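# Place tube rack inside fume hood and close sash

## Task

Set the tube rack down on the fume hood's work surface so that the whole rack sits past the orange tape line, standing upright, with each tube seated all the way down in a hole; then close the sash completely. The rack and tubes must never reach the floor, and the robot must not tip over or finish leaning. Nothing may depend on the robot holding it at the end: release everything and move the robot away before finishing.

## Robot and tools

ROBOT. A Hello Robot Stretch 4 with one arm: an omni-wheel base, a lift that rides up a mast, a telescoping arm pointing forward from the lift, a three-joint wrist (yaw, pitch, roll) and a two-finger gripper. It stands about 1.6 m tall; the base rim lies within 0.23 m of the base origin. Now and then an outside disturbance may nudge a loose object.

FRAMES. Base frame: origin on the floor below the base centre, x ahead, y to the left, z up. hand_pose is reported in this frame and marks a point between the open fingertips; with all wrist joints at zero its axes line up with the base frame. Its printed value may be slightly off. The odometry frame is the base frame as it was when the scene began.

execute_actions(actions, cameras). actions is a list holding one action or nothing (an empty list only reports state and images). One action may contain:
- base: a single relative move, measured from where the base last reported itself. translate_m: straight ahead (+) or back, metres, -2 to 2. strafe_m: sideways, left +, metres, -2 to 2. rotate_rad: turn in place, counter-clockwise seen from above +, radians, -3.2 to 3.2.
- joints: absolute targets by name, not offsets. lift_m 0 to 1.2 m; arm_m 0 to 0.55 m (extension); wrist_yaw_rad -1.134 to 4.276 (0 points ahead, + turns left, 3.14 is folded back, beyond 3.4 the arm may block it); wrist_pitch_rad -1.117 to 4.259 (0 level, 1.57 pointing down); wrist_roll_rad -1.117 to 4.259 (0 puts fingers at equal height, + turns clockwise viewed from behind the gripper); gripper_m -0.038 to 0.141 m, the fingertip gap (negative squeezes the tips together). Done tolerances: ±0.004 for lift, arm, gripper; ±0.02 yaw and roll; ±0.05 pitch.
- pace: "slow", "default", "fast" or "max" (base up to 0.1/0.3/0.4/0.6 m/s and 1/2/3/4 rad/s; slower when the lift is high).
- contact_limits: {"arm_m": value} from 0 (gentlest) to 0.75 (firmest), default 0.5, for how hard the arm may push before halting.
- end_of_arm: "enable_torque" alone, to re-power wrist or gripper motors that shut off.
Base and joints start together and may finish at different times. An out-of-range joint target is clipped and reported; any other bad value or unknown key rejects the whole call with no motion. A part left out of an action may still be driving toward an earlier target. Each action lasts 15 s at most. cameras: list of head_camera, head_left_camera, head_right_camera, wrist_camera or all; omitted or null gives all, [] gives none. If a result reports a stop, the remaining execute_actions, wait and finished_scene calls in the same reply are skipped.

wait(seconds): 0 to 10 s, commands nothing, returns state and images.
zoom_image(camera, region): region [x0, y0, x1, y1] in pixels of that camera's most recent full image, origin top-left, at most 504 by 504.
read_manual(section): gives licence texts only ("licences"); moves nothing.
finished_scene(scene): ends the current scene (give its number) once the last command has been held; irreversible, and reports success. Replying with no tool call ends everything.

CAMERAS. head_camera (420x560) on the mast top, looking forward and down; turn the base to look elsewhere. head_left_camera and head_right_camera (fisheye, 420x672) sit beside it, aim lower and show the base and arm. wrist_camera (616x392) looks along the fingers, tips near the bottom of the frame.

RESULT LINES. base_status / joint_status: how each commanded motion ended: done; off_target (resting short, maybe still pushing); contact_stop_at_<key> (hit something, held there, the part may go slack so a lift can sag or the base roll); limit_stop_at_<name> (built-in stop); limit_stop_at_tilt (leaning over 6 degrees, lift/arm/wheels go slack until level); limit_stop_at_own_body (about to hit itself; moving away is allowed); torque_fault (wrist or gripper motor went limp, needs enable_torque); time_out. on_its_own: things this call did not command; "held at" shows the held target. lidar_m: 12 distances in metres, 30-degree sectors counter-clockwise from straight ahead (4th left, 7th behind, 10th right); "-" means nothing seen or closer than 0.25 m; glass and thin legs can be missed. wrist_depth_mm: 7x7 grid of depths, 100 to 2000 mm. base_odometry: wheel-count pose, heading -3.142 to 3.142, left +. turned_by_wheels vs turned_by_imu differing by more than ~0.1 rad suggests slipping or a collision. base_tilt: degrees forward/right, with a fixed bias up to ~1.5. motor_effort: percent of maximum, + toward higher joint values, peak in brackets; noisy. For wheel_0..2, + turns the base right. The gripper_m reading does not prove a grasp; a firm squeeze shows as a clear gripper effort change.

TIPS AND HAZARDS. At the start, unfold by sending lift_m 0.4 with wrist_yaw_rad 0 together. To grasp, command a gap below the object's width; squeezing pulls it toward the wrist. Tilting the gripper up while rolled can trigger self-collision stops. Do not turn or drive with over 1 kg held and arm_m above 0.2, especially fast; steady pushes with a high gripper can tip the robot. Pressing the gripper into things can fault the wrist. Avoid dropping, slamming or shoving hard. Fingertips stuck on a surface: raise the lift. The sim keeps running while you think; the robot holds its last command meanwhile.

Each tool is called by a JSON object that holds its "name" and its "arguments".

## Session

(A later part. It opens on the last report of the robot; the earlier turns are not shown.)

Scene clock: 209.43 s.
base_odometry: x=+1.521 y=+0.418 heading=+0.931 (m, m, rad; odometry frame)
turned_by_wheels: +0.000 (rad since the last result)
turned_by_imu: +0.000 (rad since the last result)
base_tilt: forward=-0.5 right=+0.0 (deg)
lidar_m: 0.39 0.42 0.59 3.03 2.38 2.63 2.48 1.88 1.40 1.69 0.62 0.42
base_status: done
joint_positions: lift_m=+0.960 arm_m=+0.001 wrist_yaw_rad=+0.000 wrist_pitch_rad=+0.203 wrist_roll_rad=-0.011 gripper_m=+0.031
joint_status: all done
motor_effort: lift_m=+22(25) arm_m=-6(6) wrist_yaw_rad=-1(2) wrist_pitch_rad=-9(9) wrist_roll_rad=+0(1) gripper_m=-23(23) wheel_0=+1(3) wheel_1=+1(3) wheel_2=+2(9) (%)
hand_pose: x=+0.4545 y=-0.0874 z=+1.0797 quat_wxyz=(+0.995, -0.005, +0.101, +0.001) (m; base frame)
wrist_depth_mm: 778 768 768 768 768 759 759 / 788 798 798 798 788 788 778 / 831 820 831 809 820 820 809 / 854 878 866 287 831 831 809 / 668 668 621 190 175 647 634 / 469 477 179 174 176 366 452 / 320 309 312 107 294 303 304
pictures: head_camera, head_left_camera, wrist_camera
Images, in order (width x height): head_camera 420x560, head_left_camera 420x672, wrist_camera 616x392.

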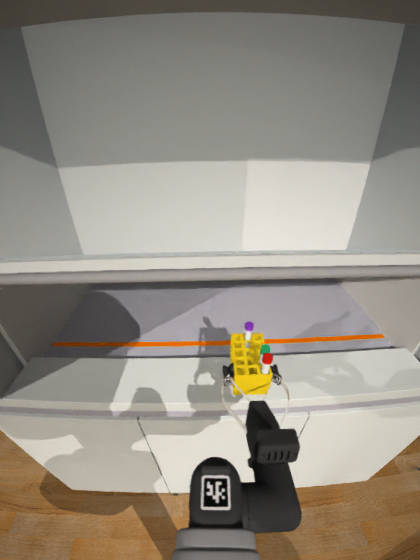

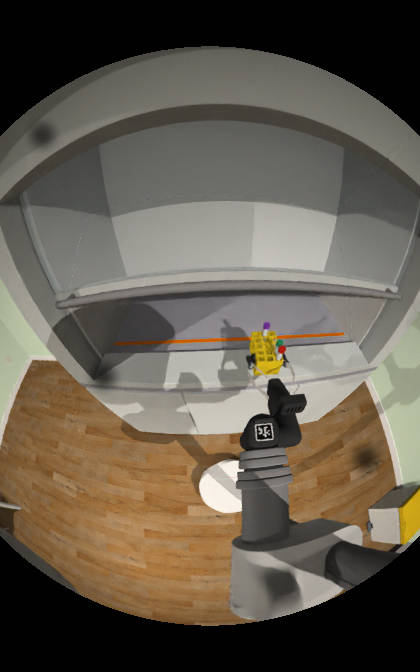

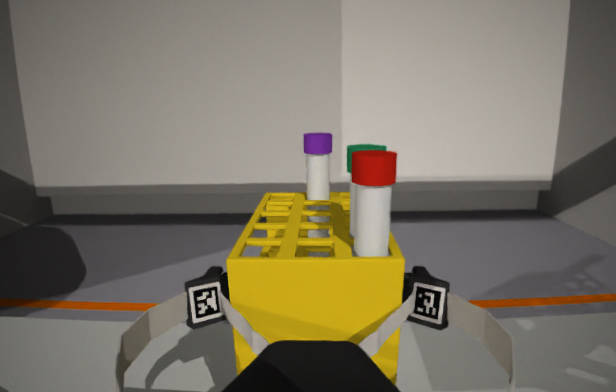

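{"name": "execute_actions", "arguments": {"actions": [{"joints":{"arm_m":0.40}}], "cameras": []}}

{"name": "execute_actions", "arguments": {"actions": [{"joints":{"lift_m":0.875},"pace":"slow"}], "cameras": ["head_camera","wrist_camera"]}}

Scene clock: 223.23 s.
base_odometry: x=+1.521 y=+0.418 heading=+0.931 (m, m, rad; odometry frame)
turned_by_wheels: +0.000 (rad since the last result)
turned_by_imu: +0.000 (rad since the last result)
base_tilt: forward=-0.5 right=+0.0 (deg)
lidar_m: 0.40 0.44 0.57 3.03 2.39 2.62 2.49 1.92 1.40 1.68 0.62 0.43
base_status: not commanded
joint_positions: lift_m=+0.960 arm_m=+0.399 wrist_yaw_rad=+0.000 wrist_pitch_rad=+0.203 wrist_roll_rad=-0.011 gripper_m=+0.031
joint_status: all done
motor_effort: lift_m=+23(23) arm_m=+6(9) wrist_yaw_rad=-1(0) wrist_pitch_rad=-9(9) wrist_roll_rad=+0(1) gripper_m=-22(23) wheel_0=+1(1) wheel_1=+0(0) wheel_2=+2(2) (%)
hand_pose: x=+0.8524 y=-0.0874 z=+1.0797 quat_wxyz=(+0.995, -0.005, +0.101, +0.001) (m; base frame)
wrist_depth_mm: 399 399 399 397 397 397 392 / 413 413 413 410 407 407 407 / 427 427 427 421 421 421 421 / 445 442 439 286 436 439 439 / 466 459 455 190 176 455 459 / 466 469 180 174 176 430 449 / 373 364 366 107 343 353 364
pictures: none
No camera images: the call's "cameras" was empty. Leave "cameras" out to get every camera's image.

Scene clock: 224.83 s.
base_odometry: x=+1.521 y=+0.418 heading=+0.931 (m, m, rad; odometry frame)
turned_by_wheels: +0.000 (rad since the last result)
turned_by_imu: +0.000 (rad since the last result)
base_tilt: forward=-0.5 right=+0.0 (deg)
lidar_m: 0.38 0.41 0.57 3.02 2.38 2.63 2.48 1.89 1.40 1.70 0.61 0.43
base_status: not commanded
joint_positions: lift_m=+0.875 arm_m=+0.399 wrist_yaw_rad=+0.000 wrist_pitch_rad=+0.203 wrist_roll_rad=-0.011 gripper_m=+0.031
joint_status: all done
motor_effort: lift_m=+16(23) arm_m=+6(6) wrist_yaw_rad=-1(1) wrist_pitch_rad=-9(9) wrist_roll_rad=-1(1) gripper_m=-22(22) wheel_0=+1(1) wheel_1=+0(1) wheel_2=+1(2) (%)
hand_pose: x=+0.8524 y=-0.0874 z=+0.9953 quat_wxyz=(+0.995, -0.005, +0.101, +0.001) (m; base frame)
wrist_depth_mm: 399 397 397 397 397 397 392 / 413 410 410 410 410 407 404 / 427 427 427 421 421 424 421 / 445 445 442 286 433 439 466 / 442 442 410 190 175 424 418 / 312 314 179 174 175 287 301 / 250 241 244 107 229 236 238
pictures: head_camera, wrist_camera
Images, in order (width x height): head_camera 420x560, wrist_camera 616x392.

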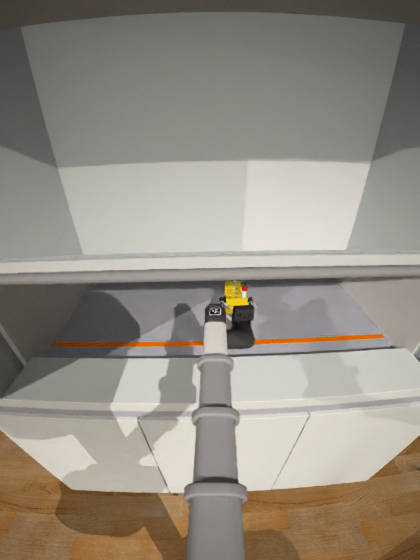

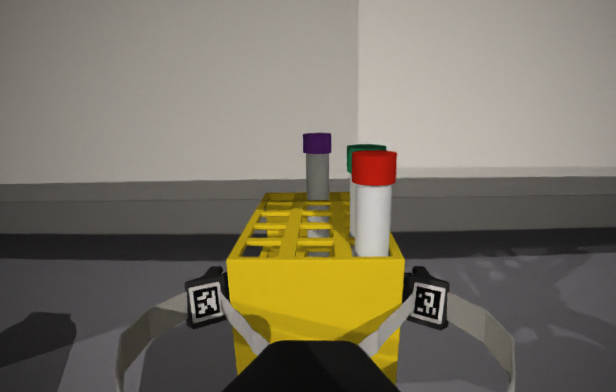

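{"name": "execute_actions", "arguments": {"actions": [{"joints":{"lift_m":0.852},"pace":"slow"}], "cameras": []}}

{"name": "execute_actions", "arguments": {"actions": [{"joints":{"gripper_m":0.135}}], "cameras": ["wrist_camera"]}}

Scene clock: 230.70 s.
base_odometry: x=+1.521 y=+0.418 heading=+0.931 (m, m, rad; odometry frame)
turned_by_wheels: +0.000 (rad since the last result)
turned_by_imu: +0.000 (rad since the last result)
base_tilt: forward=-0.5 right=+0.0 (deg)
lidar_m: 0.41 0.42 0.57 3.02 2.41 2.64 2.47 1.90 1.39 1.70 0.62 0.43
base_status: not commanded
joint_positions: lift_m=+0.852 arm_m=+0.399 wrist_yaw_rad=+0.000 wrist_pitch_rad=+0.203 wrist_roll_rad=-0.011 gripper_m=+0.031
joint_status: all done
motor_effort: lift_m=+16(17) arm_m=+6(6) wrist_yaw_rad=-1(0) wrist_pitch_rad=-9(9) wrist_roll_rad=-1(1) gripper_m=-21(23) wheel_0=+1(2) wheel_1=+1(1) wheel_2=+1(1) (%)
hand_pose: x=+0.8524 y=-0.0874 z=+0.9723 quat_wxyz=(+0.995, -0.005, +0.101, +0.001) (m; base frame)
wrist_depth_mm: 399 397 397 399 397 394 389 / 413 413 410 410 410 407 407 / 427 427 427 421 421 424 421 / 496 492 492 285 433 488 484 / 379 382 353 190 176 368 362 / 270 271 179 174 176 248 258 / 215 208 211 107 198 203 210
pictures: none
No camera images: the call's "cameras" was empty. Leave "cameras" out to get every camera's image.

Scene clock: 232.70 s.
base_odometry: x=+1.521 y=+0.418 heading=+0.931 (m, m, rad; odometry frame)
turned_by_wheels: +0.000 (rad since the last result)
turned_by_imu: +0.000 (rad since the last result)
base_tilt: forward=-0.5 right=+0.0 (deg)
lidar_m: 0.40 0.42 0.57 3.03 2.41 2.64 2.48 1.89 1.40 1.70 0.63 0.43
base_status: not commanded
joint_positions: lift_m=+0.852 arm_m=+0.399 wrist_yaw_rad=+0.000 wrist_pitch_rad=+0.202 wrist_roll_rad=-0.011 gripper_m=+0.135
joint_status: all done
motor_effort: lift_m=+16(16) arm_m=+6(6) wrist_yaw_rad=+0(1) wrist_pitch_rad=-7(9) wrist_roll_rad=-1(0) gripper_m=+1(25) wheel_0=+1(2) wheel_1=+0(0) wheel_2=+2(2) (%)
hand_pose: x=+0.8525 y=-0.0874 z=+0.9725 quat_wxyz=(+0.995, -0.005, +0.101, +0.001) (m; base frame)
wrist_depth_mm: 402 399 397 397 397 392 394 / 410 413 413 410 410 407 407 / 430 427 424 424 421 424 421 / 492 488 496 306 433 484 484 / 384 384 355 187 192 370 362 / 270 258 196 190 190 237 262 / 216 210 212 107 208 206 211
pictures: wrist_camera
Images, in order (width x height): wrist_camera 616x392.

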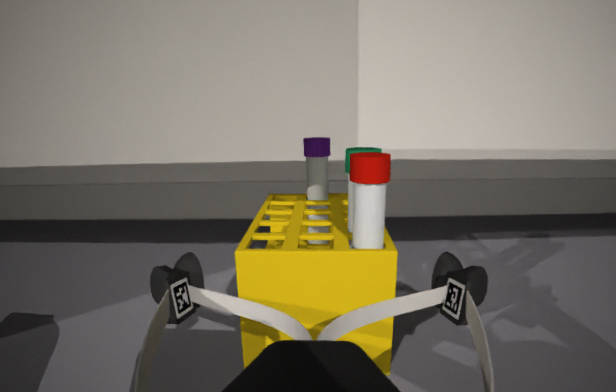

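{"name": "execute_actions", "arguments": {"actions": [{"joints":{"lift_m":0.93,"arm_m":0.0}}], "cameras": []}}

{"name": "execute_actions", "arguments": {"actions": [{"base":{"translate_m":-0.15},"joints":{"gripper_m":-0.01,"wrist_pitch_rad":0.0}}], "cameras": []}}

{"name": "execute_actions", "arguments": {"actions": [{"joints":{"lift_m":1.2},"pace":"fast"}], "cameras": ["head_camera","head_left_camera","wrist_camera"]}}

Scene clock: 252.40 s.
base_odometry: x=+1.521 y=+0.418 heading=+0.931 (m, m, rad; odometry frame)
turned_by_wheels: +0.000 (rad since the last result)
turned_by_imu: +0.000 (rad since the last result)
base_tilt: forward=-0.5 right=+0.0 (deg)
lidar_m: 0.41 0.42 0.57 3.03 2.41 2.61 2.47 1.91 1.41 1.69 0.61 0.42
base_status: not commanded
joint_positions: lift_m=+0.930 arm_m=+0.001 wrist_yaw_rad=+0.000 wrist_pitch_rad=+0.202 wrist_roll_rad=-0.011 gripper_m=+0.135
joint_status: all done
motor_effort: lift_m=+23(23) arm_m=-6(6) wrist_yaw_rad=+0(0) wrist_pitch_rad=-6(7) wrist_roll_rad=-1(1) gripper_m=+0(0) wheel_0=+1(1) wheel_1=+0(0) wheel_2=+2(1) (%)
hand_pose: x=+0.4546 y=-0.0874 z=+1.0500 quat_wxyz=(+0.995, -0.005, +0.101, +0.000) (m; base frame)
wrist_depth_mm: 768 778 768 778 768 768 750 / 798 798 798 798 778 788 788 / 831 831 831 831 820 820 798 / 842 866 866 768 831 842 768 / 597 597 591 591 580 569 564 / 345 329 314 351 310 303 336 / 276 267 283 107 279 264 264
pictures: none
No camera images: the call's "cameras" was empty. Leave "cameras" out to get every camera's image.

Scene clock: 254.73 s.
base_odometry: x=+1.432 y=+0.298 heading=+0.931 (m, m, rad; odometry frame)
turned_by_wheels: +0.000 (rad since the last result)
turned_by_imu: +0.000 (rad since the last result)
base_tilt: forward=-0.6 right=+0.1 (deg)
lidar_m: 0.55 0.58 0.78 3.02 2.37 2.47 2.32 1.91 1.35 1.55 0.85 0.58
base_status: done
joint_positions: lift_m=+0.930 arm_m=+0.001 wrist_yaw_rad=+0.000 wrist_pitch_rad=+0.002 wrist_roll_rad=-0.011 gripper_m=-0.010
joint_status: all done
motor_effort: lift_m=+22(23) arm_m=-6(6) wrist_yaw_rad=+0(1) wrist_pitch_rad=-6(8) wrist_roll_rad=-1(1) gripper_m=-9(8) wheel_0=-1(4) wheel_1=+1(9) wheel_2=-2(8) (%)
hand_pose: x=+0.4605 y=-0.0874 z=+1.1073 quat_wxyz=(+1.000, -0.005, +0.001, +0.000) (m; base frame)
wrist_depth_mm: 384 392 404 402 404 402 375 / 831 976 991 991 976 976 809 / 931 1008 991 991 991 991 809 / 931 1008 991 1008 991 976 820 / 917 991 991 991 991 991 809 / 668 683 492 202 186 668 647 / 404 387 394 107 392 373 397
pictures: none
No camera images: the call's "cameras" was empty. Leave "cameras" out to get every camera's image.

Scene clock: 256.50 s.
base_odometry: x=+1.432 y=+0.298 heading=+0.931 (m, m, rad; odometry frame)
turned_by_wheels: +0.000 (rad since the last result)
turned_by_imu: +0.000 (rad since the last result)
base_tilt: forward=-0.6 right=+0.0 (deg)
lidar_m: 0.55 0.58 0.78 3.01 2.32 2.46 2.33 1.92 1.34 1.57 0.84 0.60
base_status: not commanded
joint_positions: lift_m=+1.200 arm_m=+0.001 wrist_yaw_rad=+0.000 wrist_pitch_rad=+0.002 wrist_roll_rad=-0.011 gripper_m=-0.010
joint_status: all done
motor_effort: lift_m=+22(24) arm_m=-6(6) wrist_yaw_rad=-1(0) wrist_pitch_rad=-6(6) wrist_roll_rad=-1(1) gripper_m=-9(11) wheel_0=-1(1) wheel_1=+1(1) wheel_2=-2(1) (%)
hand_pose: x=+0.4605 y=-0.0874 z=+1.3774 quat_wxyz=(+1.000, -0.005, +0.001, +0.000) (m; base frame)
wrist_depth_mm: 931 991 991 976 976 976 842 / 931 991 976 976 976 976 831 / 931 991 991 991 991 991 809 / 931 1008 1008 991 991 991 820 / 459 466 991 1008 459 445 436 / 878 1008 387 201 186 991 809 / 904 991 1025 107 991 946 842
pictures: head_camera, head_left_camera, wrist_camera
Images, in order (width x height): head_camera 420x560, head_left_camera 420x672, wrist_camera 616x392.

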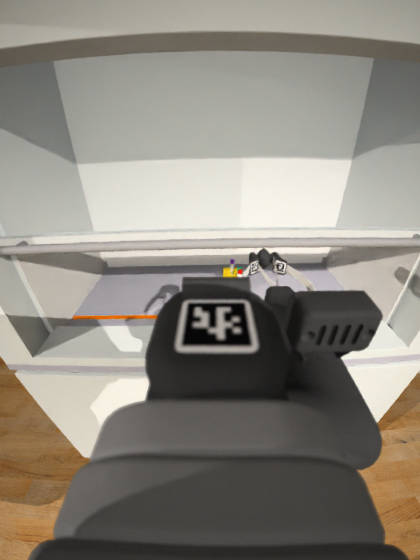

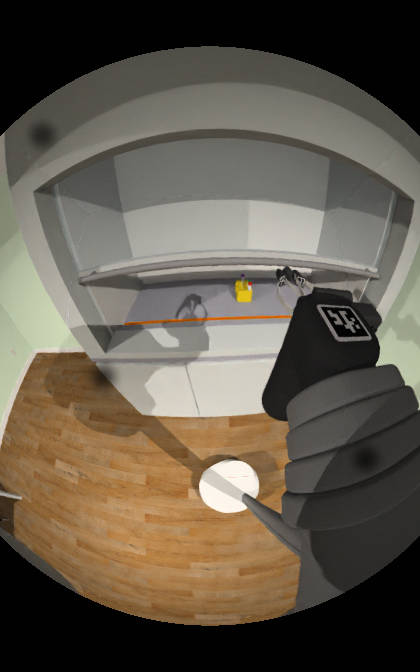

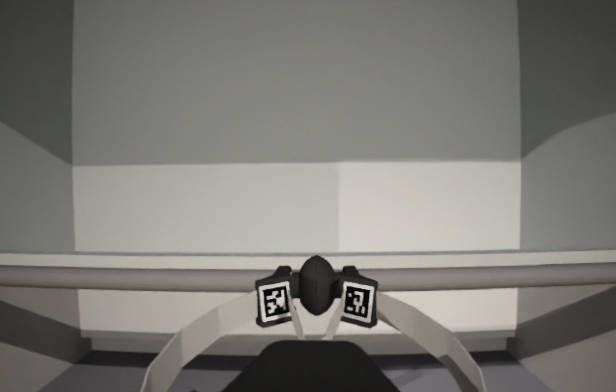

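{"name": "execute_actions", "arguments": {"actions": [{"joints":{"wrist_pitch_rad":-0.15}}], "cameras": []}}

{"name": "execute_actions", "arguments": {"actions": [{"joints":{"arm_m":0.19},"contact_limits":{"arm_m":0.15}}], "cameras": ["head_left_camera","wrist_camera"]}}

Scene clock: 279.00 s.
base_odometry: x=+1.432 y=+0.298 heading=+0.931 (m, m, rad; odometry frame)
turned_by_wheels: +0.000 (rad since the last result)
turned_by_imu: +0.000 (rad since the last result)
base_tilt: forward=-0.5 right=+0.1 (deg)
lidar_m: 0.56 0.58 0.79 3.01 2.34 2.48 2.33 1.91 1.34 1.58 0.85 0.59
base_status: not commanded
joint_positions: lift_m=+1.200 arm_m=+0.001 wrist_yaw_rad=+0.000 wrist_pitch_rad=-0.148 wrist_roll_rad=-0.011 gripper_m=-0.010
joint_status: all done
motor_effort: lift_m=+22(22) arm_m=-6(6) wrist_yaw_rad=+1(1) wrist_pitch_rad=-7(10) wrist_roll_rad=-1(1) gripper_m=-9(10) wheel_0=-1(1) wheel_1=+1(1) wheel_2=-2(1) (%)
hand_pose: x=+0.4573 y=-0.0874 z=+1.4204 quat_wxyz=(+0.997, -0.005, -0.074, +0.000) (m; base frame)
wrist_depth_mm: 469 768 768 1078 1042 707 750 / 931 1042 1042 1042 1042 1025 831 / 931 1025 1042 1025 1025 1025 809 / 931 1042 1008 991 1008 1008 820 / 931 1008 991 991 1008 976 820 / 831 976 430 200 186 960 768 / 878 668 379 107 377 377 798
pictures: none
No camera images: the call's "cameras" was empty. Leave "cameras" out to get every camera's image.

Scene clock: 280.67 s.
base_odometry: x=+1.432 y=+0.298 heading=+0.931 (m, m, rad; odometry frame)
turned_by_wheels: +0.000 (rad since the last result)
turned_by_imu: +0.000 (rad since the last result)
base_tilt: forward=-0.5 right=+0.1 (deg)
lidar_m: 0.55 0.57 0.79 3.01 2.33 2.47 2.33 1.92 1.33 1.55 0.83 0.59
base_status: not commanded
joint_positions: lift_m=+1.200 arm_m=+0.189 wrist_yaw_rad=+0.000 wrist_pitch_rad=-0.148 wrist_roll_rad=-0.011 gripper_m=-0.010
joint_status: all done
motor_effort: lift_m=+22(22) arm_m=+6(7) wrist_yaw_rad=-1(1) wrist_pitch_rad=-5(6) wrist_roll_rad=-1(1) gripper_m=-9(9) wheel_0=-1(1) wheel_1=+1(1) wheel_2=-2(2) (%)
contact_limits: arm_m 0.15
hand_pose: x=+0.6452 y=-0.0874 z=+1.4205 quat_wxyz=(+0.997, -0.005, -0.074, +0.000) (m; base frame)
wrist_depth_mm: 866 878 866 866 866 854 820 / 866 854 854 842 842 842 831 / 842 842 842 831 831 831 809 / 831 831 820 820 820 820 798 / 809 798 809 809 798 798 798 / 798 798 778 202 186 778 778 / 788 264 268 107 768 250 759
pictures: head_left_camera, wrist_camera
Images, in order (width x height): head_left_camera 420x672, wrist_camera 616x392.

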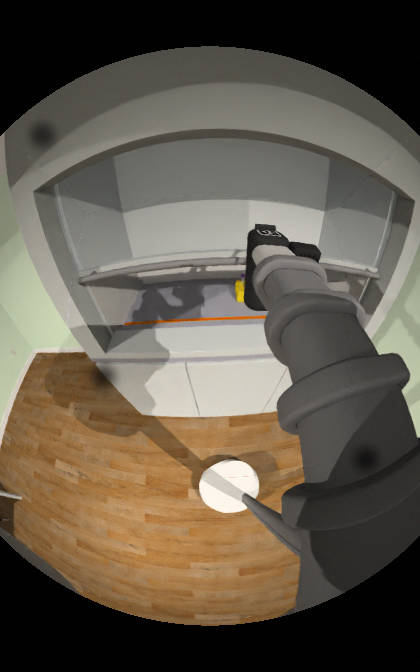

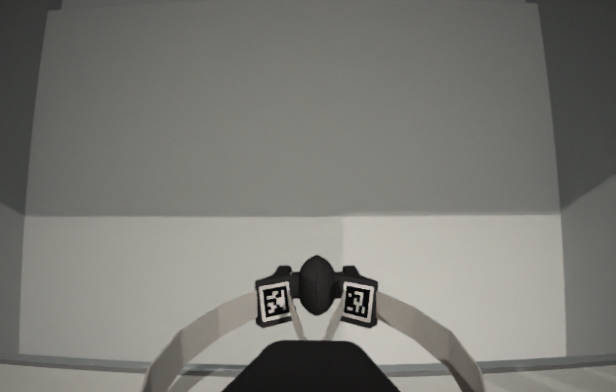

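{"name": "execute_actions", "arguments": {"actions": [{"joints":{"lift_m":1.05},"pace":"slow"}], "cameras": ["head_left_camera","wrist_camera"]}}

Scene clock: 285.07 s.
base_odometry: x=+1.432 y=+0.298 heading=+0.931 (m, m, rad; odometry frame)
turned_by_wheels: +0.000 (rad since the last result)
turned_by_imu: +0.000 (rad since the last result)
base_tilt: forward=-0.6 right=+0.0 (deg)
lidar_m: 0.55 0.58 0.79 3.01 2.34 2.47 2.33 1.91 1.35 1.58 0.84 0.59
base_status: not commanded
joint_positions: lift_m=+1.109 arm_m=+0.189 wrist_yaw_rad=+0.001 wrist_pitch_rad=-0.166 wrist_roll_rad=-0.011 gripper_m=-0.010
joint_status: lift_m contact_stop (moved -0.091 of -0.150)
on_its_own: lift_m is slack since a contact_stop (your +1.050 is given up); wrist_pitch_rad is at rest, and its effort (+47) is outside its rest range (-23 to +23)
motor_effort: lift_m=+16(20) arm_m=+3(6) wrist_yaw_rad=-2(7) wrist_pitch_rad=+47(100) wrist_roll_rad=-1(1) gripper_m=-10(17) wheel_0=-1(1) wheel_1=+1(1) wheel_2=+2(2) (%)
hand_pose: x=+0.6448 y=-0.0873 z=+1.3351 quat_wxyz=(+0.997, -0.005, -0.083, +0.000) (m; base frame)
wrist_depth_mm: 878 891 878 878 878 866 842 / 866 866 866 854 854 866 831 / 854 842 842 842 842 831 809 / 831 831 831 831 820 820 809 / 809 809 809 809 809 798 788 / 207 249 196 196 185 246 207 / 768 778 198 107 197 196 759
pictures: head_left_camera, wrist_camera
Images, in order (width x height): head_left_camera 420x672, wrist_camera 616x392.

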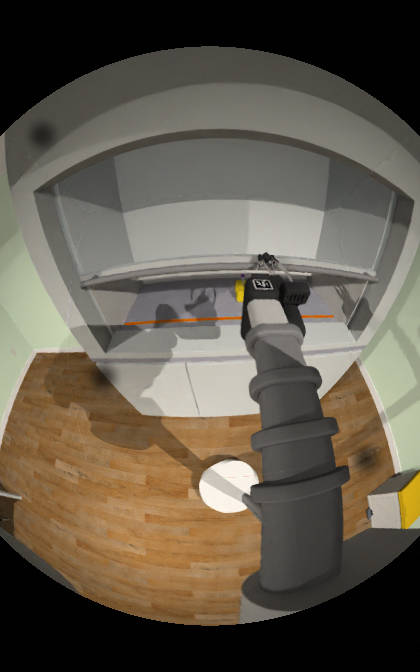

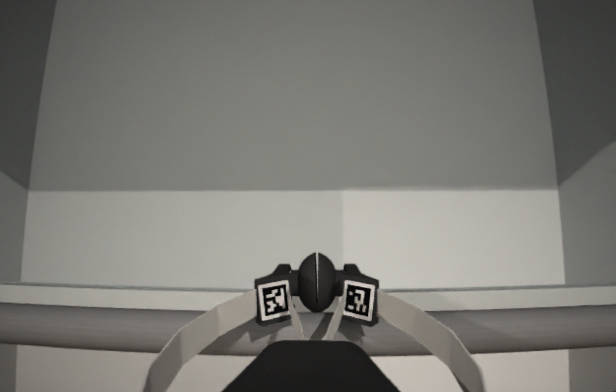

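{"name": "execute_actions", "arguments": {"actions": [], "cameras": ["head_left_camera"]}}

Scene clock: 312.50 s.
base_odometry: x=+1.432 y=+0.298 heading=+0.931 (m, m, rad; odometry frame)
turned_by_wheels: +0.000 (rad since the last result)
turned_by_imu: +0.000 (rad since the last result)
base_tilt: forward=-0.5 right=+0.0 (deg)
lidar_m: 0.55 0.58 0.80 3.02 2.34 2.44 2.32 1.90 1.33 1.57 0.84 0.59
base_status: not commanded
joint_positions: lift_m=+1.115 arm_m=+0.189 wrist_yaw_rad=+0.000 wrist_pitch_rad=-0.159 wrist_roll_rad=-0.011 gripper_m=-0.010
joint_status: lift_m contact_stop (moved -0.091 of -0.150)
on_its_own: lift_m is slack since a contact_stop (your +1.050 is given up); wrist_pitch_rad is at rest, and its effort (+27) is outside its rest range (-23 to +23)
motor_effort: lift_m=+19(20) arm_m=+4(6) wrist_yaw_rad=-1(7) wrist_pitch_rad=+27(100) wrist_roll_rad=+0(1) gripper_m=-9(17) wheel_0=-1(1) wheel_1=+1(1) wheel_2=+2(2) (%)
hand_pose: x=+0.6451 y=-0.0874 z=+1.3389 quat_wxyz=(+0.997, -0.005, -0.080, +0.000) (m; base frame)
wrist_depth_mm: 878 878 878 866 866 878 831 / 866 866 854 854 854 854 820 / 842 842 831 842 831 842 809 / 831 831 820 831 820 820 820 / 798 809 809 809 809 798 798 / 210 250 198 197 185 247 246 / 768 201 197 107 196 195 759
pictures: head_left_camera
Images, in order (width x height): head_left_camera 420x672.

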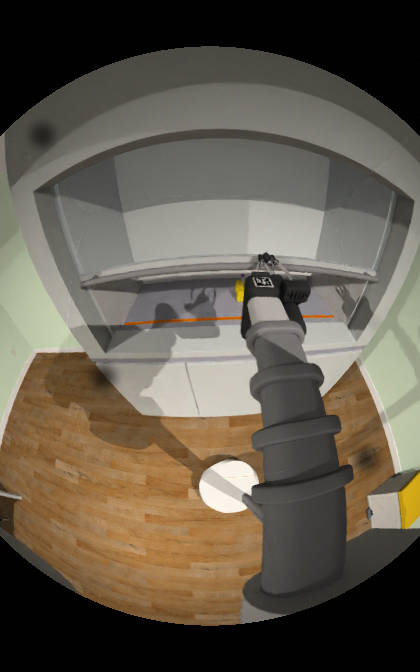

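{"name": "execute_actions", "arguments": {"actions": [{"joints":{"lift_m":1.2,"arm_m":0.19}}], "cameras": []}}

{"name": "execute_actions", "arguments": {"actions": [{"joints":{"arm_m":0.1,"wrist_yaw_rad":1.8,"wrist_pitch_rad":-0.3}}], "cameras": []}}

{"name": "execute_actions", "arguments": {"actions": [{"joints":{"arm_m":0.39},"contact_limits":{"arm_m":0.1}}]}}

Scene clock: 339.17 s.
base_odometry: x=+1.432 y=+0.298 heading=+0.931 (m, m, rad; odometry frame)
turned_by_wheels: +0.000 (rad since the last result)
turned_by_imu: +0.000 (rad since the last result)
base_tilt: forward=-0.5 right=+0.1 (deg)
lidar_m: 0.55 0.58 0.78 3.02 2.34 2.46 2.33 1.90 1.35 1.55 0.85 0.59
base_status: not commanded
joint_positions: lift_m=+1.200 arm_m=+0.189 wrist_yaw_rad=+0.000 wrist_pitch_rad=-0.148 wrist_roll_rad=-0.011 gripper_m=-0.010
joint_status: all done
motor_effort: lift_m=+22(23) arm_m=+3(6) wrist_yaw_rad=-1(1) wrist_pitch_rad=-5(26) wrist_roll_rad=-1(1) gripper_m=-11(10) wheel_0=-1(1) wheel_1=+1(1) wheel_2=+1(2) (%)
hand_pose: x=+0.6456 y=-0.0874 z=+1.4205 quat_wxyz=(+0.997, -0.005, -0.074, +0.000) (m; base frame)
wrist_depth_mm: 866 854 878 866 866 866 831 / 854 854 842 842 842 842 820 / 842 831 842 842 831 820 798 / 831 809 831 809 809 809 798 / 809 798 809 809 798 798 798 / 798 788 788 202 186 788 778 / 788 788 768 107 778 759 768
pictures: none
No camera images: the call's "cameras" was empty. Leave "cameras" out to get every camera's image.

Scene clock: 340.80 s.
base_odometry: x=+1.432 y=+0.298 heading=+0.931 (m, m, rad; odometry frame)
turned_by_wheels: +0.000 (rad since the last result)
turned_by_imu: +0.000 (rad since the last result)
base_tilt: forward=-0.6 right=+0.1 (deg)
lidar_m: 0.55 0.58 0.77 3.02 2.33 2.47 2.34 1.92 1.34 1.54 0.83 0.59
base_status: not commanded
joint_positions: lift_m=+1.200 arm_m=+0.101 wrist_yaw_rad=+1.799 wrist_pitch_rad=-0.298 wrist_roll_rad=-0.011 gripper_m=-0.010
joint_status: all done
motor_effort: lift_m=+22(22) arm_m=-6(7) wrist_yaw_rad=+3(4) wrist_pitch_rad=-6(8) wrist_roll_rad=-1(1) gripper_m=-11(9) wheel_0=-1(1) wheel_1=+1(0) wheel_2=+1(1) (%)
hand_pose: x=+0.2946 y=+0.2884 z=+1.4626 quat_wxyz=(+0.616, +0.113, -0.096, +0.774) (m; base frame)
wrist_depth_mm: 1397 1366 1397 1430 1430 1308 455 / 1708 1756 1808 1756 1756 1661 484 / - - - - - - 508 / - - - - - - 496 / - - - - - - 496 / - - - 202 186 - 500 / - - - 107 - - 530
pictures: none
No camera images: the call's "cameras" was empty. Leave "cameras" out to get every camera's image.

Scene clock: 342.80 s.
base_odometry: x=+1.432 y=+0.298 heading=+0.931 (m, m, rad; odometry frame)
turned_by_wheels: +0.000 (rad since the last result)
turned_by_imu: +0.000 (rad since the last result)
base_tilt: forward=-0.5 right=+0.0 (deg)
lidar_m: 0.55 0.58 0.77 3.03 2.36 2.47 2.33 1.90 1.33 1.56 0.83 0.59
base_status: not commanded
joint_positions: lift_m=+1.200 arm_m=+0.389 wrist_yaw_rad=+1.800 wrist_pitch_rad=-0.298 wrist_roll_rad=-0.011 gripper_m=-0.010
joint_status: all done
motor_effort: lift_m=+22(22) arm_m=+6(4) wrist_yaw_rad=-1(1) wrist_pitch_rad=-6(6) wrist_roll_rad=-1(1) gripper_m=-8(9) wheel_0=-1(1) wheel_1=+1(1) wheel_2=+1(0) (%)
contact_limits: arm_m 0.1
hand_pose: x=+0.5823 y=+0.2884 z=+1.4626 quat_wxyz=(+0.615, +0.113, -0.096, +0.774) (m; base frame)
wrist_depth_mm: 1397 1397 1397 1308 404 585 549 / 1756 1708 1756 1756 525 559 535 / - - - - 580 539 512 / - - - - 559 521 492 / - - - - 539 500 477 / - - - 202 186 480 455 / - - - 107 496 455 445
pictures: head_camera, head_left_camera, head_right_camera, wrist_camera
Images, in order (width x height): head_camera 420x560, head_left_camera 420x672, head_right_camera 420x672, wrist_camera 616x392.

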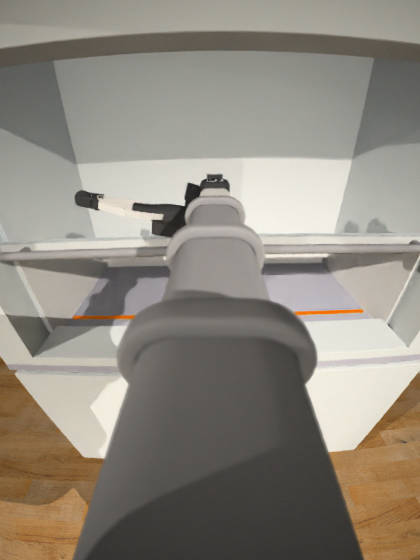

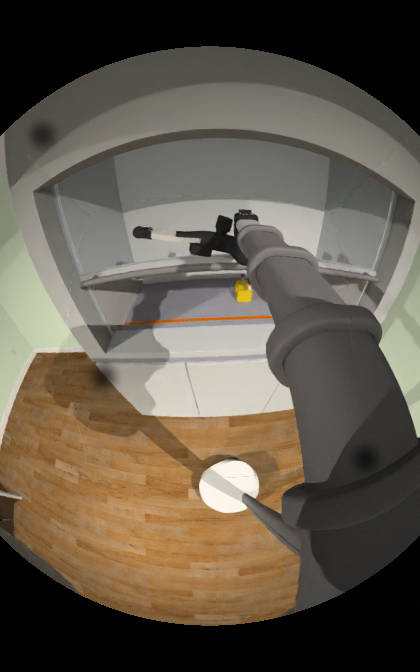

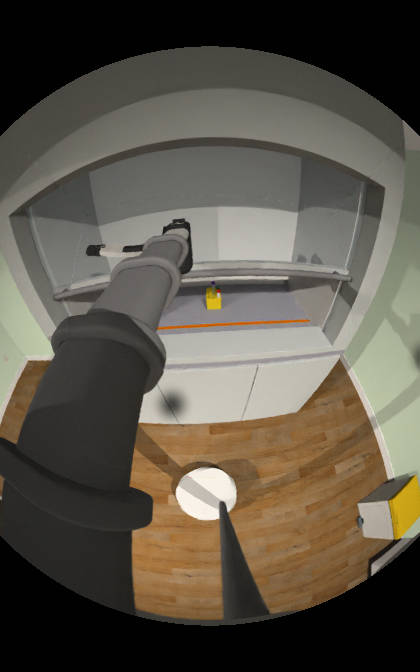

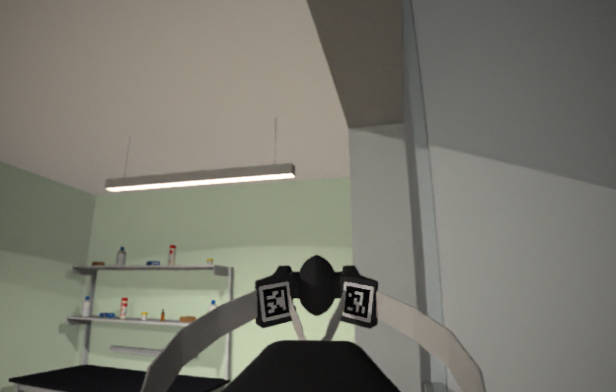

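{"name": "execute_actions", "arguments": {"actions": [{"joints":{"lift_m":1.05},"pace":"slow"}], "cameras": ["head_left_camera","head_right_camera"]}}

Scene clock: 346.37 s.
base_odometry: x=+1.432 y=+0.298 heading=+0.931 (m, m, rad; odometry frame)
turned_by_wheels: +0.000 (rad since the last result)
turned_by_imu: +0.000 (rad since the last result)
base_tilt: forward=-0.5 right=+0.0 (deg)
lidar_m: 0.54 0.58 0.79 3.01 2.31 2.49 2.33 1.92 1.33 1.54 0.85 0.59
base_status: not commanded
joint_positions: lift_m=+1.159 arm_m=+0.389 wrist_yaw_rad=+1.800 wrist_pitch_rad=-0.298 wrist_roll_rad=-0.011 gripper_m=-0.010
joint_status: lift_m contact_stop (moved -0.041 of -0.150)
on_its_own: lift_m is slack since a contact_stop (your +1.050 is given up)
motor_effort: lift_m=+19(23) arm_m=+4(6) wrist_yaw_rad=+0(2) wrist_pitch_rad=-4(6) wrist_roll_rad=-1(1) gripper_m=-10(10) wheel_0=-1(1) wheel_1=+1(2) wheel_2=-1(1) (%)
hand_pose: x=+0.5826 y=+0.2884 z=+1.4219 quat_wxyz=(+0.615, +0.113, -0.096, +0.774) (m; base frame)
wrist_depth_mm: 1464 1464 1499 1430 466 580 549 / 1808 1808 1863 1863 574 554 535 / - - - - 580 535 512 / - - - - 554 517 496 / - - - - 535 496 473 / - - - 202 186 477 459 / - - - 107 496 455 442
pictures: head_left_camera, head_right_camera
Images, in order (width x height): head_left_camera 420x672, head_right_camera 420x672.

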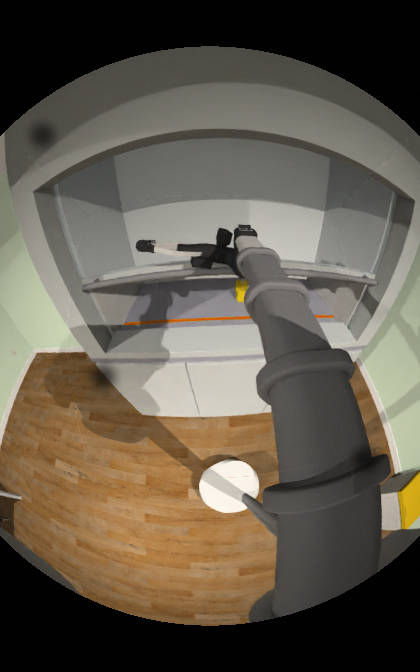

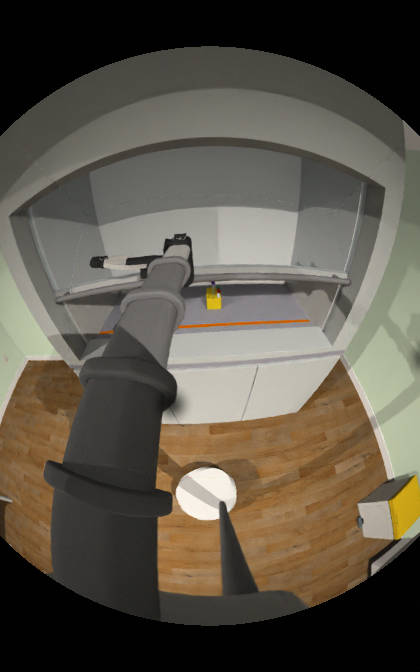

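{"name": "execute_actions", "arguments": {"actions": [{"joints":{"lift_m":1.0},"pace":"slow"}], "cameras": ["head_left_camera"]}}

Scene clock: 350.33 s.
base_odometry: x=+1.432 y=+0.298 heading=+0.931 (m, m, rad; odometry frame)
turned_by_wheels: +0.000 (rad since the last result)
turned_by_imu: +0.000 (rad since the last result)
base_tilt: forward=-0.6 right=+0.0 (deg)
lidar_m: 0.54 0.58 0.80 3.02 2.33 2.46 2.33 1.91 1.34 1.57 0.84 0.59
base_status: not commanded
joint_positions: lift_m=+1.146 arm_m=+0.389 wrist_yaw_rad=+1.800 wrist_pitch_rad=-0.298 wrist_roll_rad=-0.011 gripper_m=-0.010
joint_status: lift_m contact_stop (moved -0.012 of -0.159)
on_its_own: lift_m is slack since a contact_stop (your +1.000 is given up)
motor_effort: lift_m=+18(17) arm_m=+3(4) wrist_yaw_rad=+0(1) wrist_pitch_rad=-4(5) wrist_roll_rad=-1(1) gripper_m=-8(9) wheel_0=-1(0) wheel_1=+2(2) wheel_2=-2(1) (%)
hand_pose: x=+0.5827 y=+0.2884 z=+1.4095 quat_wxyz=(+0.615, +0.113, -0.096, +0.774) (m; base frame)
wrist_depth_mm: 1464 1499 1499 1464 484 585 554 / 1808 1921 1863 1921 591 559 535 / - - - - 585 539 512 / - - - - 554 517 492 / - - - - 539 500 477 / - - - 201 186 477 459 / - - - 107 496 452 445
pictures: head_left_camera
Images, in order (width x height): head_left_camera 420x672.

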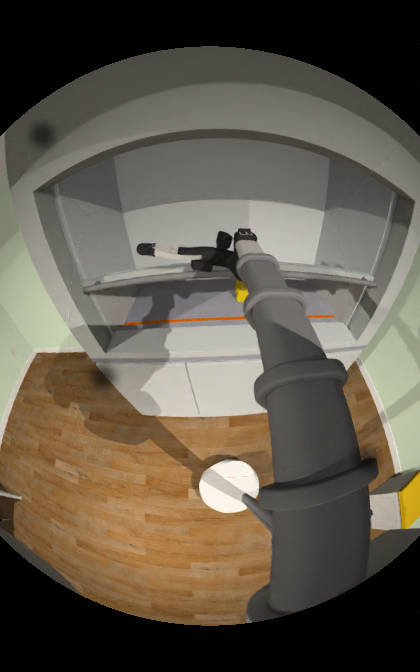

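{"name": "execute_actions", "arguments": {"actions": [{"joints":{"lift_m":1.0}}], "cameras": []}}

Scene clock: 354.07 s.
base_odometry: x=+1.432 y=+0.298 heading=+0.931 (m, m, rad; odometry frame)
turned_by_wheels: +0.000 (rad since the last result)
turned_by_imu: +0.000 (rad since the last result)
base_tilt: forward=-0.5 right=+0.1 (deg)
lidar_m: 0.55 0.58 0.76 3.02 2.33 2.47 2.33 1.92 1.35 1.57 0.83 0.59
base_status: not commanded
joint_positions: lift_m=+1.136 arm_m=+0.389 wrist_yaw_rad=+1.800 wrist_pitch_rad=-0.298 wrist_roll_rad=-0.011 gripper_m=-0.010
joint_status: lift_m contact_stop (moved -0.010 of -0.146)
on_its_own: lift_m is slack since a contact_stop (your +1.000 is given up)
motor_effort: lift_m=+19(18) arm_m=+3(3) wrist_yaw_rad=-1(1) wrist_pitch_rad=-4(5) wrist_roll_rad=-1(1) gripper_m=-10(11) wheel_0=-1(0) wheel_1=+2(2) wheel_2=-1(1) (%)
hand_pose: x=+0.5827 y=+0.2884 z=+1.3995 quat_wxyz=(+0.615, +0.113, -0.096, +0.774) (m; base frame)
wrist_depth_mm: 1499 1499 1464 1499 500 580 554 / 1808 1863 1921 1863 597 559 530 / - - - - 580 539 512 / - - - - 559 517 492 / - - - - 530 496 473 / - - - 201 186 480 455 / - - - 107 492 452 442
pictures: none
No camera images: the call's "cameras" was empty. Leave "cameras" out to get every camera's image.

{"name": "execute_actions", "arguments": {"actions": [{"joints":{"lift_m":1.116},"pace":"slow"}], "cameras": []}}

Scene clock: 358.40 s.
base_odometry: x=+1.432 y=+0.298 heading=+0.931 (m, m, rad; odometry frame)
turned_by_wheels: +0.000 (rad since the last result)
turned_by_imu: +0.000 (rad since the last result)
base_tilt: forward=-0.5 right=+0.0 (deg)
lidar_m: 0.55 0.58 0.79 3.01 2.34 2.46 2.33 1.94 1.33 1.56 0.83 0.58
base_status: not commanded
joint_positions: lift_m=+1.127 arm_m=+0.389 wrist_yaw_rad=+1.800 wrist_pitch_rad=-0.298 wrist_roll_rad=-0.011 gripper_m=-0.010
joint_status: lift_m contact_stop (moved -0.009 of -0.020)
on_its_own: lift_m is slack since a contact_stop (your +1.116 is given up)
motor_effort: lift_m=+18(19) arm_m=+3(3) wrist_yaw_rad=-2(2) wrist_pitch_rad=-5(5) wrist_roll_rad=-1(0) gripper_m=-9(10) wheel_0=-1(1) wheel_1=+2(2) wheel_2=-1(1) (%)
hand_pose: x=+0.5827 y=+0.2884 z=+1.3903 quat_wxyz=(+0.615, +0.113, -0.096, +0.774) (m; base frame)
wrist_depth_mm: 1499 1499 1537 1499 512 585 554 / 1863 1863 1863 1921 591 559 535 / - - - - 580 539 512 / - - - - 549 517 492 / - - - - 535 496 477 / - - - 202 186 480 455 / - - - 107 492 455 442
pictures: none
No camera images: the call's "cameras" was empty. Leave "cameras" out to get every camera's image.

{"name": "execute_actions", "arguments": {"actions": [{"joints":{"lift_m":0.9},"pace":"max"}], "cameras": []}}

Scene clock: 369.00 s.
base_odometry: x=+1.432 y=+0.298 heading=+0.931 (m, m, rad; odometry frame)
turned_by_wheels: +0.000 (rad since the last result)
turned_by_imu: +0.000 (rad since the last result)
base_tilt: forward=-0.5 right=+0.0 (deg)
lidar_m: 0.55 0.56 0.78 3.03 2.34 2.48 2.33 1.92 1.35 1.58 0.84 0.58
base_status: not commanded
joint_positions: lift_m=+1.110 arm_m=+0.390 wrist_yaw_rad=+1.800 wrist_pitch_rad=-0.298 wrist_roll_rad=-0.011 gripper_m=-0.010
joint_status: lift_m contact_stop (moved -0.017 of -0.227)
on_its_own: lift_m is slack since a contact_stop (your +0.900 is given up)
motor_effort: lift_m=+19(18) arm_m=+2(3) wrist_yaw_rad=-1(2) wrist_pitch_rad=-5(6) wrist_roll_rad=-1(1) gripper_m=-10(10) wheel_0=+0(1) wheel_1=+1(3) wheel_2=-1(2) (%)
hand_pose: x=+0.5830 y=+0.2884 z=+1.3731 quat_wxyz=(+0.615, +0.113, -0.096, +0.774) (m; base frame)
wrist_depth_mm: 1499 1537 1537 1499 544 580 554 / 1863 1921 1921 1983 597 559 530 / - - - - 580 539 512 / - - - - 554 517 492 / - - - - 535 500 473 / - - - 202 186 480 455 / - - - 107 492 452 442
pictures: none
No camera images: the call's "cameras" was empty. Leave "cameras" out to get every camera's image.

{"name": "execute_actions", "arguments": {"actions": [{"joints":{"lift_m":0.8},"pace":"max"}], "cameras": []}}

Scene clock: 376.60 s.
base_odometry: x=+1.432 y=+0.298 heading=+0.931 (m, m, rad; odometry frame)
turned_by_wheels: +0.000 (rad since the last result)
turned_by_imu: +0.001 (rad since the last result)
base_tilt: forward=-0.5 right=+0.0 (deg)
lidar_m: 0.54 0.58 0.79 3.03 2.32 2.48 2.33 1.91 1.35 1.57 0.84 0.59
base_status: not commanded
joint_positions: lift_m=+1.077 arm_m=+0.390 wrist_yaw_rad=+1.800 wrist_pitch_rad=-0.298 wrist_roll_rad=-0.011 gripper_m=-0.010
joint_status: lift_m contact_stop (moved -0.033 of -0.310)
on_its_own: lift_m is slack since a contact_stop (your +0.800 is given up)
motor_effort: lift_m=+19(20) arm_m=+1(2) wrist_yaw_rad=+0(1) wrist_pitch_rad=-5(10) wrist_roll_rad=-1(1) gripper_m=-9(10) wheel_0=+0(0) wheel_1=+1(3) wheel_2=+0(4) (%)
hand_pose: x=+0.5832 y=+0.2884 z=+1.3398 quat_wxyz=(+0.615, +0.113, -0.096, +0.774) (m; base frame)
wrist_depth_mm: 1618 1576 1618 1576 591 580 549 / 1983 1983 - 1983 603 554 535 / - - - - 580 535 512 / - - - - 554 517 488 / - - - - 535 496 473 / - - - 201 186 477 455 / - - - 107 496 452 442
pictures: none
No camera images: the call's "cameras" was empty. Leave "cameras" out to get every camera's image.

{"name": "execute_actions", "arguments": {"actions": [{"joints":{"lift_m":0.8},"pace":"max"}], "cameras": ["head_left_camera"]}}

Scene clock: 383.30 s.
base_odometry: x=+1.432 y=+0.298 heading=+0.931 (m, m, rad; odometry frame)
turned_by_wheels: +0.000 (rad since the last result)
turned_by_imu: +0.001 (rad since the last result)
base_tilt: forward=-0.5 right=+0.0 (deg)
lidar_m: 0.55 0.59 0.80 3.02 2.33 2.46 2.34 1.92 1.35 1.58 0.82 0.59
base_status: not commanded
joint_positions: lift_m=+1.034 arm_m=+0.390 wrist_yaw_rad=+1.800 wrist_pitch_rad=-0.298 wrist_roll_rad=-0.011 gripper_m=-0.010
joint_status: lift_m contact_stop (moved -0.043 of -0.277)
on_its_own: lift_m is slack since a contact_stop (your +0.800 is given up)
motor_effort: lift_m=+19(20) arm_m=+1(1) wrist_yaw_rad=+1(2) wrist_pitch_rad=-5(8) wrist_roll_rad=-1(1) gripper_m=-10(10) wheel_0=+0(0) wheel_1=+1(3) wheel_2=-1(5) (%)
hand_pose: x=+0.5832 y=+0.2884 z=+1.2964 quat_wxyz=(+0.615, +0.113, -0.096, +0.774) (m; base frame)
wrist_depth_mm: 1618 1618 1661 1618 615 580 549 / - - - - 603 554 530 / - - - - 580 530 508 / - - - - 554 517 488 / - - - - 535 492 473 / - - - 202 186 473 455 / - - - 107 492 452 439
pictures: head_left_camera
Images, in order (width x height): head_left_camera 420x672.

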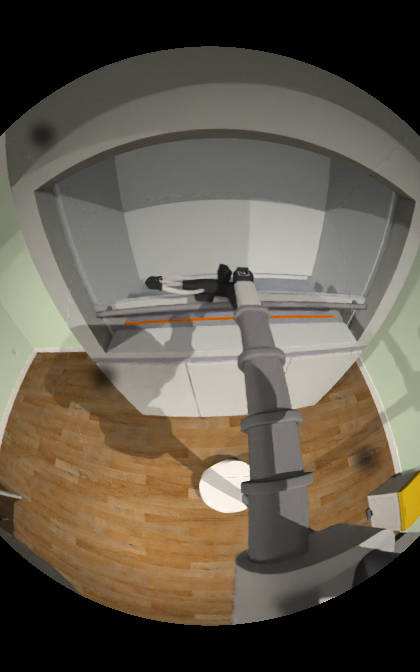

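{"name": "execute_actions", "arguments": {"actions": [{"joints":{"lift_m":0.84},"pace":"slow"}], "cameras": ["head_left_camera"]}}

Scene clock: 387.20 s.
base_odometry: x=+1.432 y=+0.298 heading=+0.931 (m, m, rad; odometry frame)
turned_by_wheels: +0.000 (rad since the last result)
turned_by_imu: +0.000 (rad since the last result)
base_tilt: forward=-0.5 right=+0.0 (deg)
lidar_m: 0.55 0.56 0.76 3.01 2.34 2.45 2.33 1.91 1.35 1.56 0.83 0.59
base_status: not commanded
joint_positions: lift_m=+1.005 arm_m=+0.390 wrist_yaw_rad=+1.800 wrist_pitch_rad=-0.298 wrist_roll_rad=-0.011 gripper_m=-0.010
joint_status: lift_m contact_stop (moved -0.029 of -0.194)
on_its_own: lift_m is slack since a contact_stop (your +0.840 is given up)
motor_effort: lift_m=+19(19) arm_m=+1(1) wrist_yaw_rad=+0(1) wrist_pitch_rad=-5(6) wrist_roll_rad=-1(1) gripper_m=-10(10) wheel_0=+0(0) wheel_1=+1(2) wheel_2=-1(1) (%)
hand_pose: x=+0.5831 y=+0.2884 z=+1.2678 quat_wxyz=(+0.615, +0.113, -0.096, +0.774) (m; base frame)
wrist_depth_mm: 1708 1661 1708 1661 621 580 544 / - - - - 603 559 525 / - - - - 580 530 508 / - - - - 559 512 484 / - - - - 530 496 473 / - - - 201 186 477 455 / - - - 107 492 452 439
pictures: head_left_camera
Images, in order (width x height): head_left_camera 420x672.

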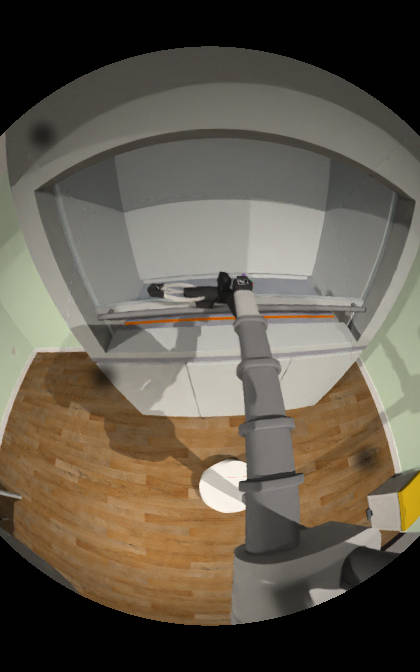

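{"name": "execute_actions", "arguments": {"actions": [{"joints":{"lift_m":0.8},"pace":"max"}], "cameras": []}}

Scene clock: 390.93 s.
base_odometry: x=+1.432 y=+0.298 heading=+0.931 (m, m, rad; odometry frame)
turned_by_wheels: +0.000 (rad since the last result)
turned_by_imu: +0.000 (rad since the last result)
base_tilt: forward=-0.5 right=+0.0 (deg)
lidar_m: 0.56 0.57 0.78 3.00 2.33 2.47 2.32 1.89 1.33 1.59 0.84 0.61
base_status: not commanded
joint_positions: lift_m=+0.980 arm_m=+0.390 wrist_yaw_rad=+1.800 wrist_pitch_rad=-0.298 wrist_roll_rad=-0.011 gripper_m=-0.010
joint_status: lift_m contact_stop (moved -0.025 of -0.205)
on_its_own: lift_m is slack since a contact_stop (your +0.800 is given up)
motor_effort: lift_m=+19(20) arm_m=+1(1) wrist_yaw_rad=+0(1) wrist_pitch_rad=-5(8) wrist_roll_rad=-1(0) gripper_m=-9(9) wheel_0=+0(0) wheel_1=+1(2) wheel_2=-1(3) (%)
hand_pose: x=+0.5833 y=+0.2884 z=+1.2431 quat_wxyz=(+0.615, +0.113, -0.096, +0.774) (m; base frame)
wrist_depth_mm: 1708 1708 1756 1661 621 574 549 / - - - - 603 559 530 / - - - - 574 535 508 / - - - - 554 512 488 / - - - - 535 492 473 / - - - 201 186 477 455 / - - - 107 492 449 439
pictures: none
No camera images: the call's "cameras" was empty. Leave "cameras" out to get every camera's image.

{"name": "execute_actions", "arguments": {"actions": [{"joints":{"lift_m":0.7},"pace":"max"}], "cameras": []}}

Scene clock: 394.33 s.
base_odometry: x=+1.432 y=+0.298 heading=+0.931 (m, m, rad; odometry frame)
turned_by_wheels: +0.000 (rad since the last result)
turned_by_imu: +0.001 (rad since the last result)
base_tilt: forward=-0.5 right=+0.0 (deg)
lidar_m: 0.55 0.58 0.80 3.02 2.35 2.47 2.33 1.91 1.33 1.57 0.83 0.60
base_status: not commanded
joint_positions: lift_m=+0.947 arm_m=+0.390 wrist_yaw_rad=+1.800 wrist_pitch_rad=-0.298 wrist_roll_rad=-0.011 gripper_m=-0.010
joint_status: lift_m contact_stop (moved -0.034 of -0.280)
on_its_own: lift_m is slack since a contact_stop (your +0.700 is given up)
motor_effort: lift_m=+19(21) arm_m=+0(0) wrist_yaw_rad=-1(2) wrist_pitch_rad=-6(8) wrist_roll_rad=-1(1) gripper_m=-10(8) wheel_0=+0(0) wheel_1=+1(3) wheel_2=-1(3) (%)
hand_pose: x=+0.5834 y=+0.2884 z=+1.2095 quat_wxyz=(+0.615, +0.113, -0.096, +0.774) (m; base frame)
wrist_depth_mm: 1756 1756 1808 1808 627 580 544 / - - - - 597 554 530 / - - - - 574 535 508 / - - - - 549 512 492 / - - - - 535 492 469 / - - - 202 186 477 452 / - - - 107 488 445 439
pictures: none
No camera images: the call's "cameras" was empty. Leave "cameras" out to get every camera's image.

{"name": "execute_actions", "arguments": {"actions": [{"joints":{"lift_m":0.7},"pace":"max"}], "cameras": ["head_left_camera"]}}

Scene clock: 397.60 s.
base_odometry: x=+1.432 y=+0.298 heading=+0.931 (m, m, rad; odometry frame)
turned_by_wheels: +0.000 (rad since the last result)
turned_by_imu: +0.001 (rad since the last result)
base_tilt: forward=-0.6 right=+0.0 (deg)
lidar_m: 0.55 0.58 0.78 3.02 2.36 2.46 2.33 1.92 1.31 1.60 0.82 0.59
base_status: not commanded
joint_positions: lift_m=+0.913 arm_m=+0.390 wrist_yaw_rad=+1.800 wrist_pitch_rad=-0.298 wrist_roll_rad=-0.011 gripper_m=-0.010
joint_status: lift_m contact_stop (moved -0.034 of -0.247)
on_its_own: lift_m is slack since a contact_stop (your +0.700 is given up)
motor_effort: lift_m=+19(18) arm_m=+0(1) wrist_yaw_rad=+0(2) wrist_pitch_rad=-5(8) wrist_roll_rad=-1(1) gripper_m=-10(9) wheel_0=+0(1) wheel_1=+1(3) wheel_2=-1(4) (%)
hand_pose: x=+0.5834 y=+0.2884 z=+1.1760 quat_wxyz=(+0.615, +0.113, -0.096, +0.774) (m; base frame)
wrist_depth_mm: 1808 1756 1808 1863 621 574 544 / - - - - 597 549 525 / - - - - 580 530 504 / - - - - 549 512 484 / - - - - 530 492 469 / - - - 200 185 473 452 / - - - 107 488 449 436
pictures: head_left_camera
Images, in order (width x height): head_left_camera 420x672.

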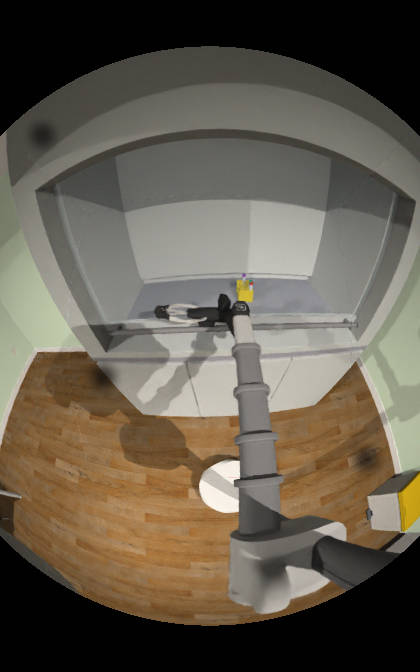

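Close to the bottom; go slow now to avoid a slam.

{"name": "execute_actions", "arguments": {"actions": [{"joints":{"lift_m":0.75},"pace":"slow"}], "cameras": []}}

Scene clock: 401.20 s.
base_odometry: x=+1.432 y=+0.298 heading=+0.931 (m, m, rad; odometry frame)
turned_by_wheels: +0.000 (rad since the last result)
turned_by_imu: +0.000 (rad since the last result)
base_tilt: forward=-0.5 right=-0.1 (deg)
lidar_m: 0.56 0.58 0.79 3.02 2.34 2.45 2.31 1.91 1.31 1.60 0.83 0.57
base_status: not commanded
joint_positions: lift_m=+0.888 arm_m=+0.390 wrist_yaw_rad=+1.800 wrist_pitch_rad=-0.298 wrist_roll_rad=-0.011 gripper_m=-0.010
joint_status: lift_m contact_stop (moved -0.025 of -0.163)
on_its_own: lift_m is slack since a contact_stop (your +0.750 is given up)
motor_effort: lift_m=+19(20) arm_m=+0(0) wrist_yaw_rad=+0(0) wrist_pitch_rad=-5(5) wrist_roll_rad=-1(1) gripper_m=-10(9) wheel_0=-1(0) wheel_1=+1(2) wheel_2=-1(2) (%)
hand_pose: x=+0.5833 y=+0.2884 z=+1.1510 quat_wxyz=(+0.615, +0.113, -0.096, +0.774) (m; base frame)
wrist_depth_mm: 1863 1863 1921 1863 621 569 544 / - - - - 603 554 525 / - - - - 569 530 508 / - - - - 549 508 488 / - - - - 530 492 469 / - - - 202 186 473 452 / - - - 107 488 449 436
pictures: none
No camera images: the call's "cameras" was empty. Leave "cameras" out to get every camera's image.

{"name": "execute_actions", "arguments": {"actions": [{"joints":{"lift_m":0.75},"pace":"slow"}], "cameras": []}}

Scene clock: 404.87 s.
base_odometry: x=+1.432 y=+0.298 heading=+0.931 (m, m, rad; odometry frame)
turned_by_wheels: +0.000 (rad since the last result)
turned_by_imu: +0.000 (rad since the last result)
base_tilt: forward=-0.5 right=+0.0 (deg)
lidar_m: 0.56 0.58 0.80 3.01 2.35 2.45 2.33 1.90 1.35 1.61 0.84 0.59
base_status: not commanded
joint_positions: lift_m=+0.876 arm_m=+0.390 wrist_yaw_rad=+1.800 wrist_pitch_rad=-0.298 wrist_roll_rad=-0.011 gripper_m=-0.010
joint_status: lift_m contact_stop (moved -0.012 of -0.138)
on_its_own: lift_m is slack since a contact_stop (your +0.750 is given up)
motor_effort: lift_m=+19(19) arm_m=+0(0) wrist_yaw_rad=-1(0) wrist_pitch_rad=-5(6) wrist_roll_rad=-1(1) gripper_m=-10(10) wheel_0=+0(0) wheel_1=+1(2) wheel_2=-2(2) (%)
hand_pose: x=+0.5834 y=+0.2884 z=+1.1386 quat_wxyz=(+0.615, +0.113, -0.096, +0.774) (m; base frame)
wrist_depth_mm: 1863 1863 1863 1863 627 574 544 / - - - - 603 559 525 / - - - - 569 535 504 / - - - - 554 508 488 / - - - - 530 496 469 / - - - 202 186 477 449 / - - - 107 484 449 439
pictures: none
No camera images: the call's "cameras" was empty. Leave "cameras" out to get every camera's image.


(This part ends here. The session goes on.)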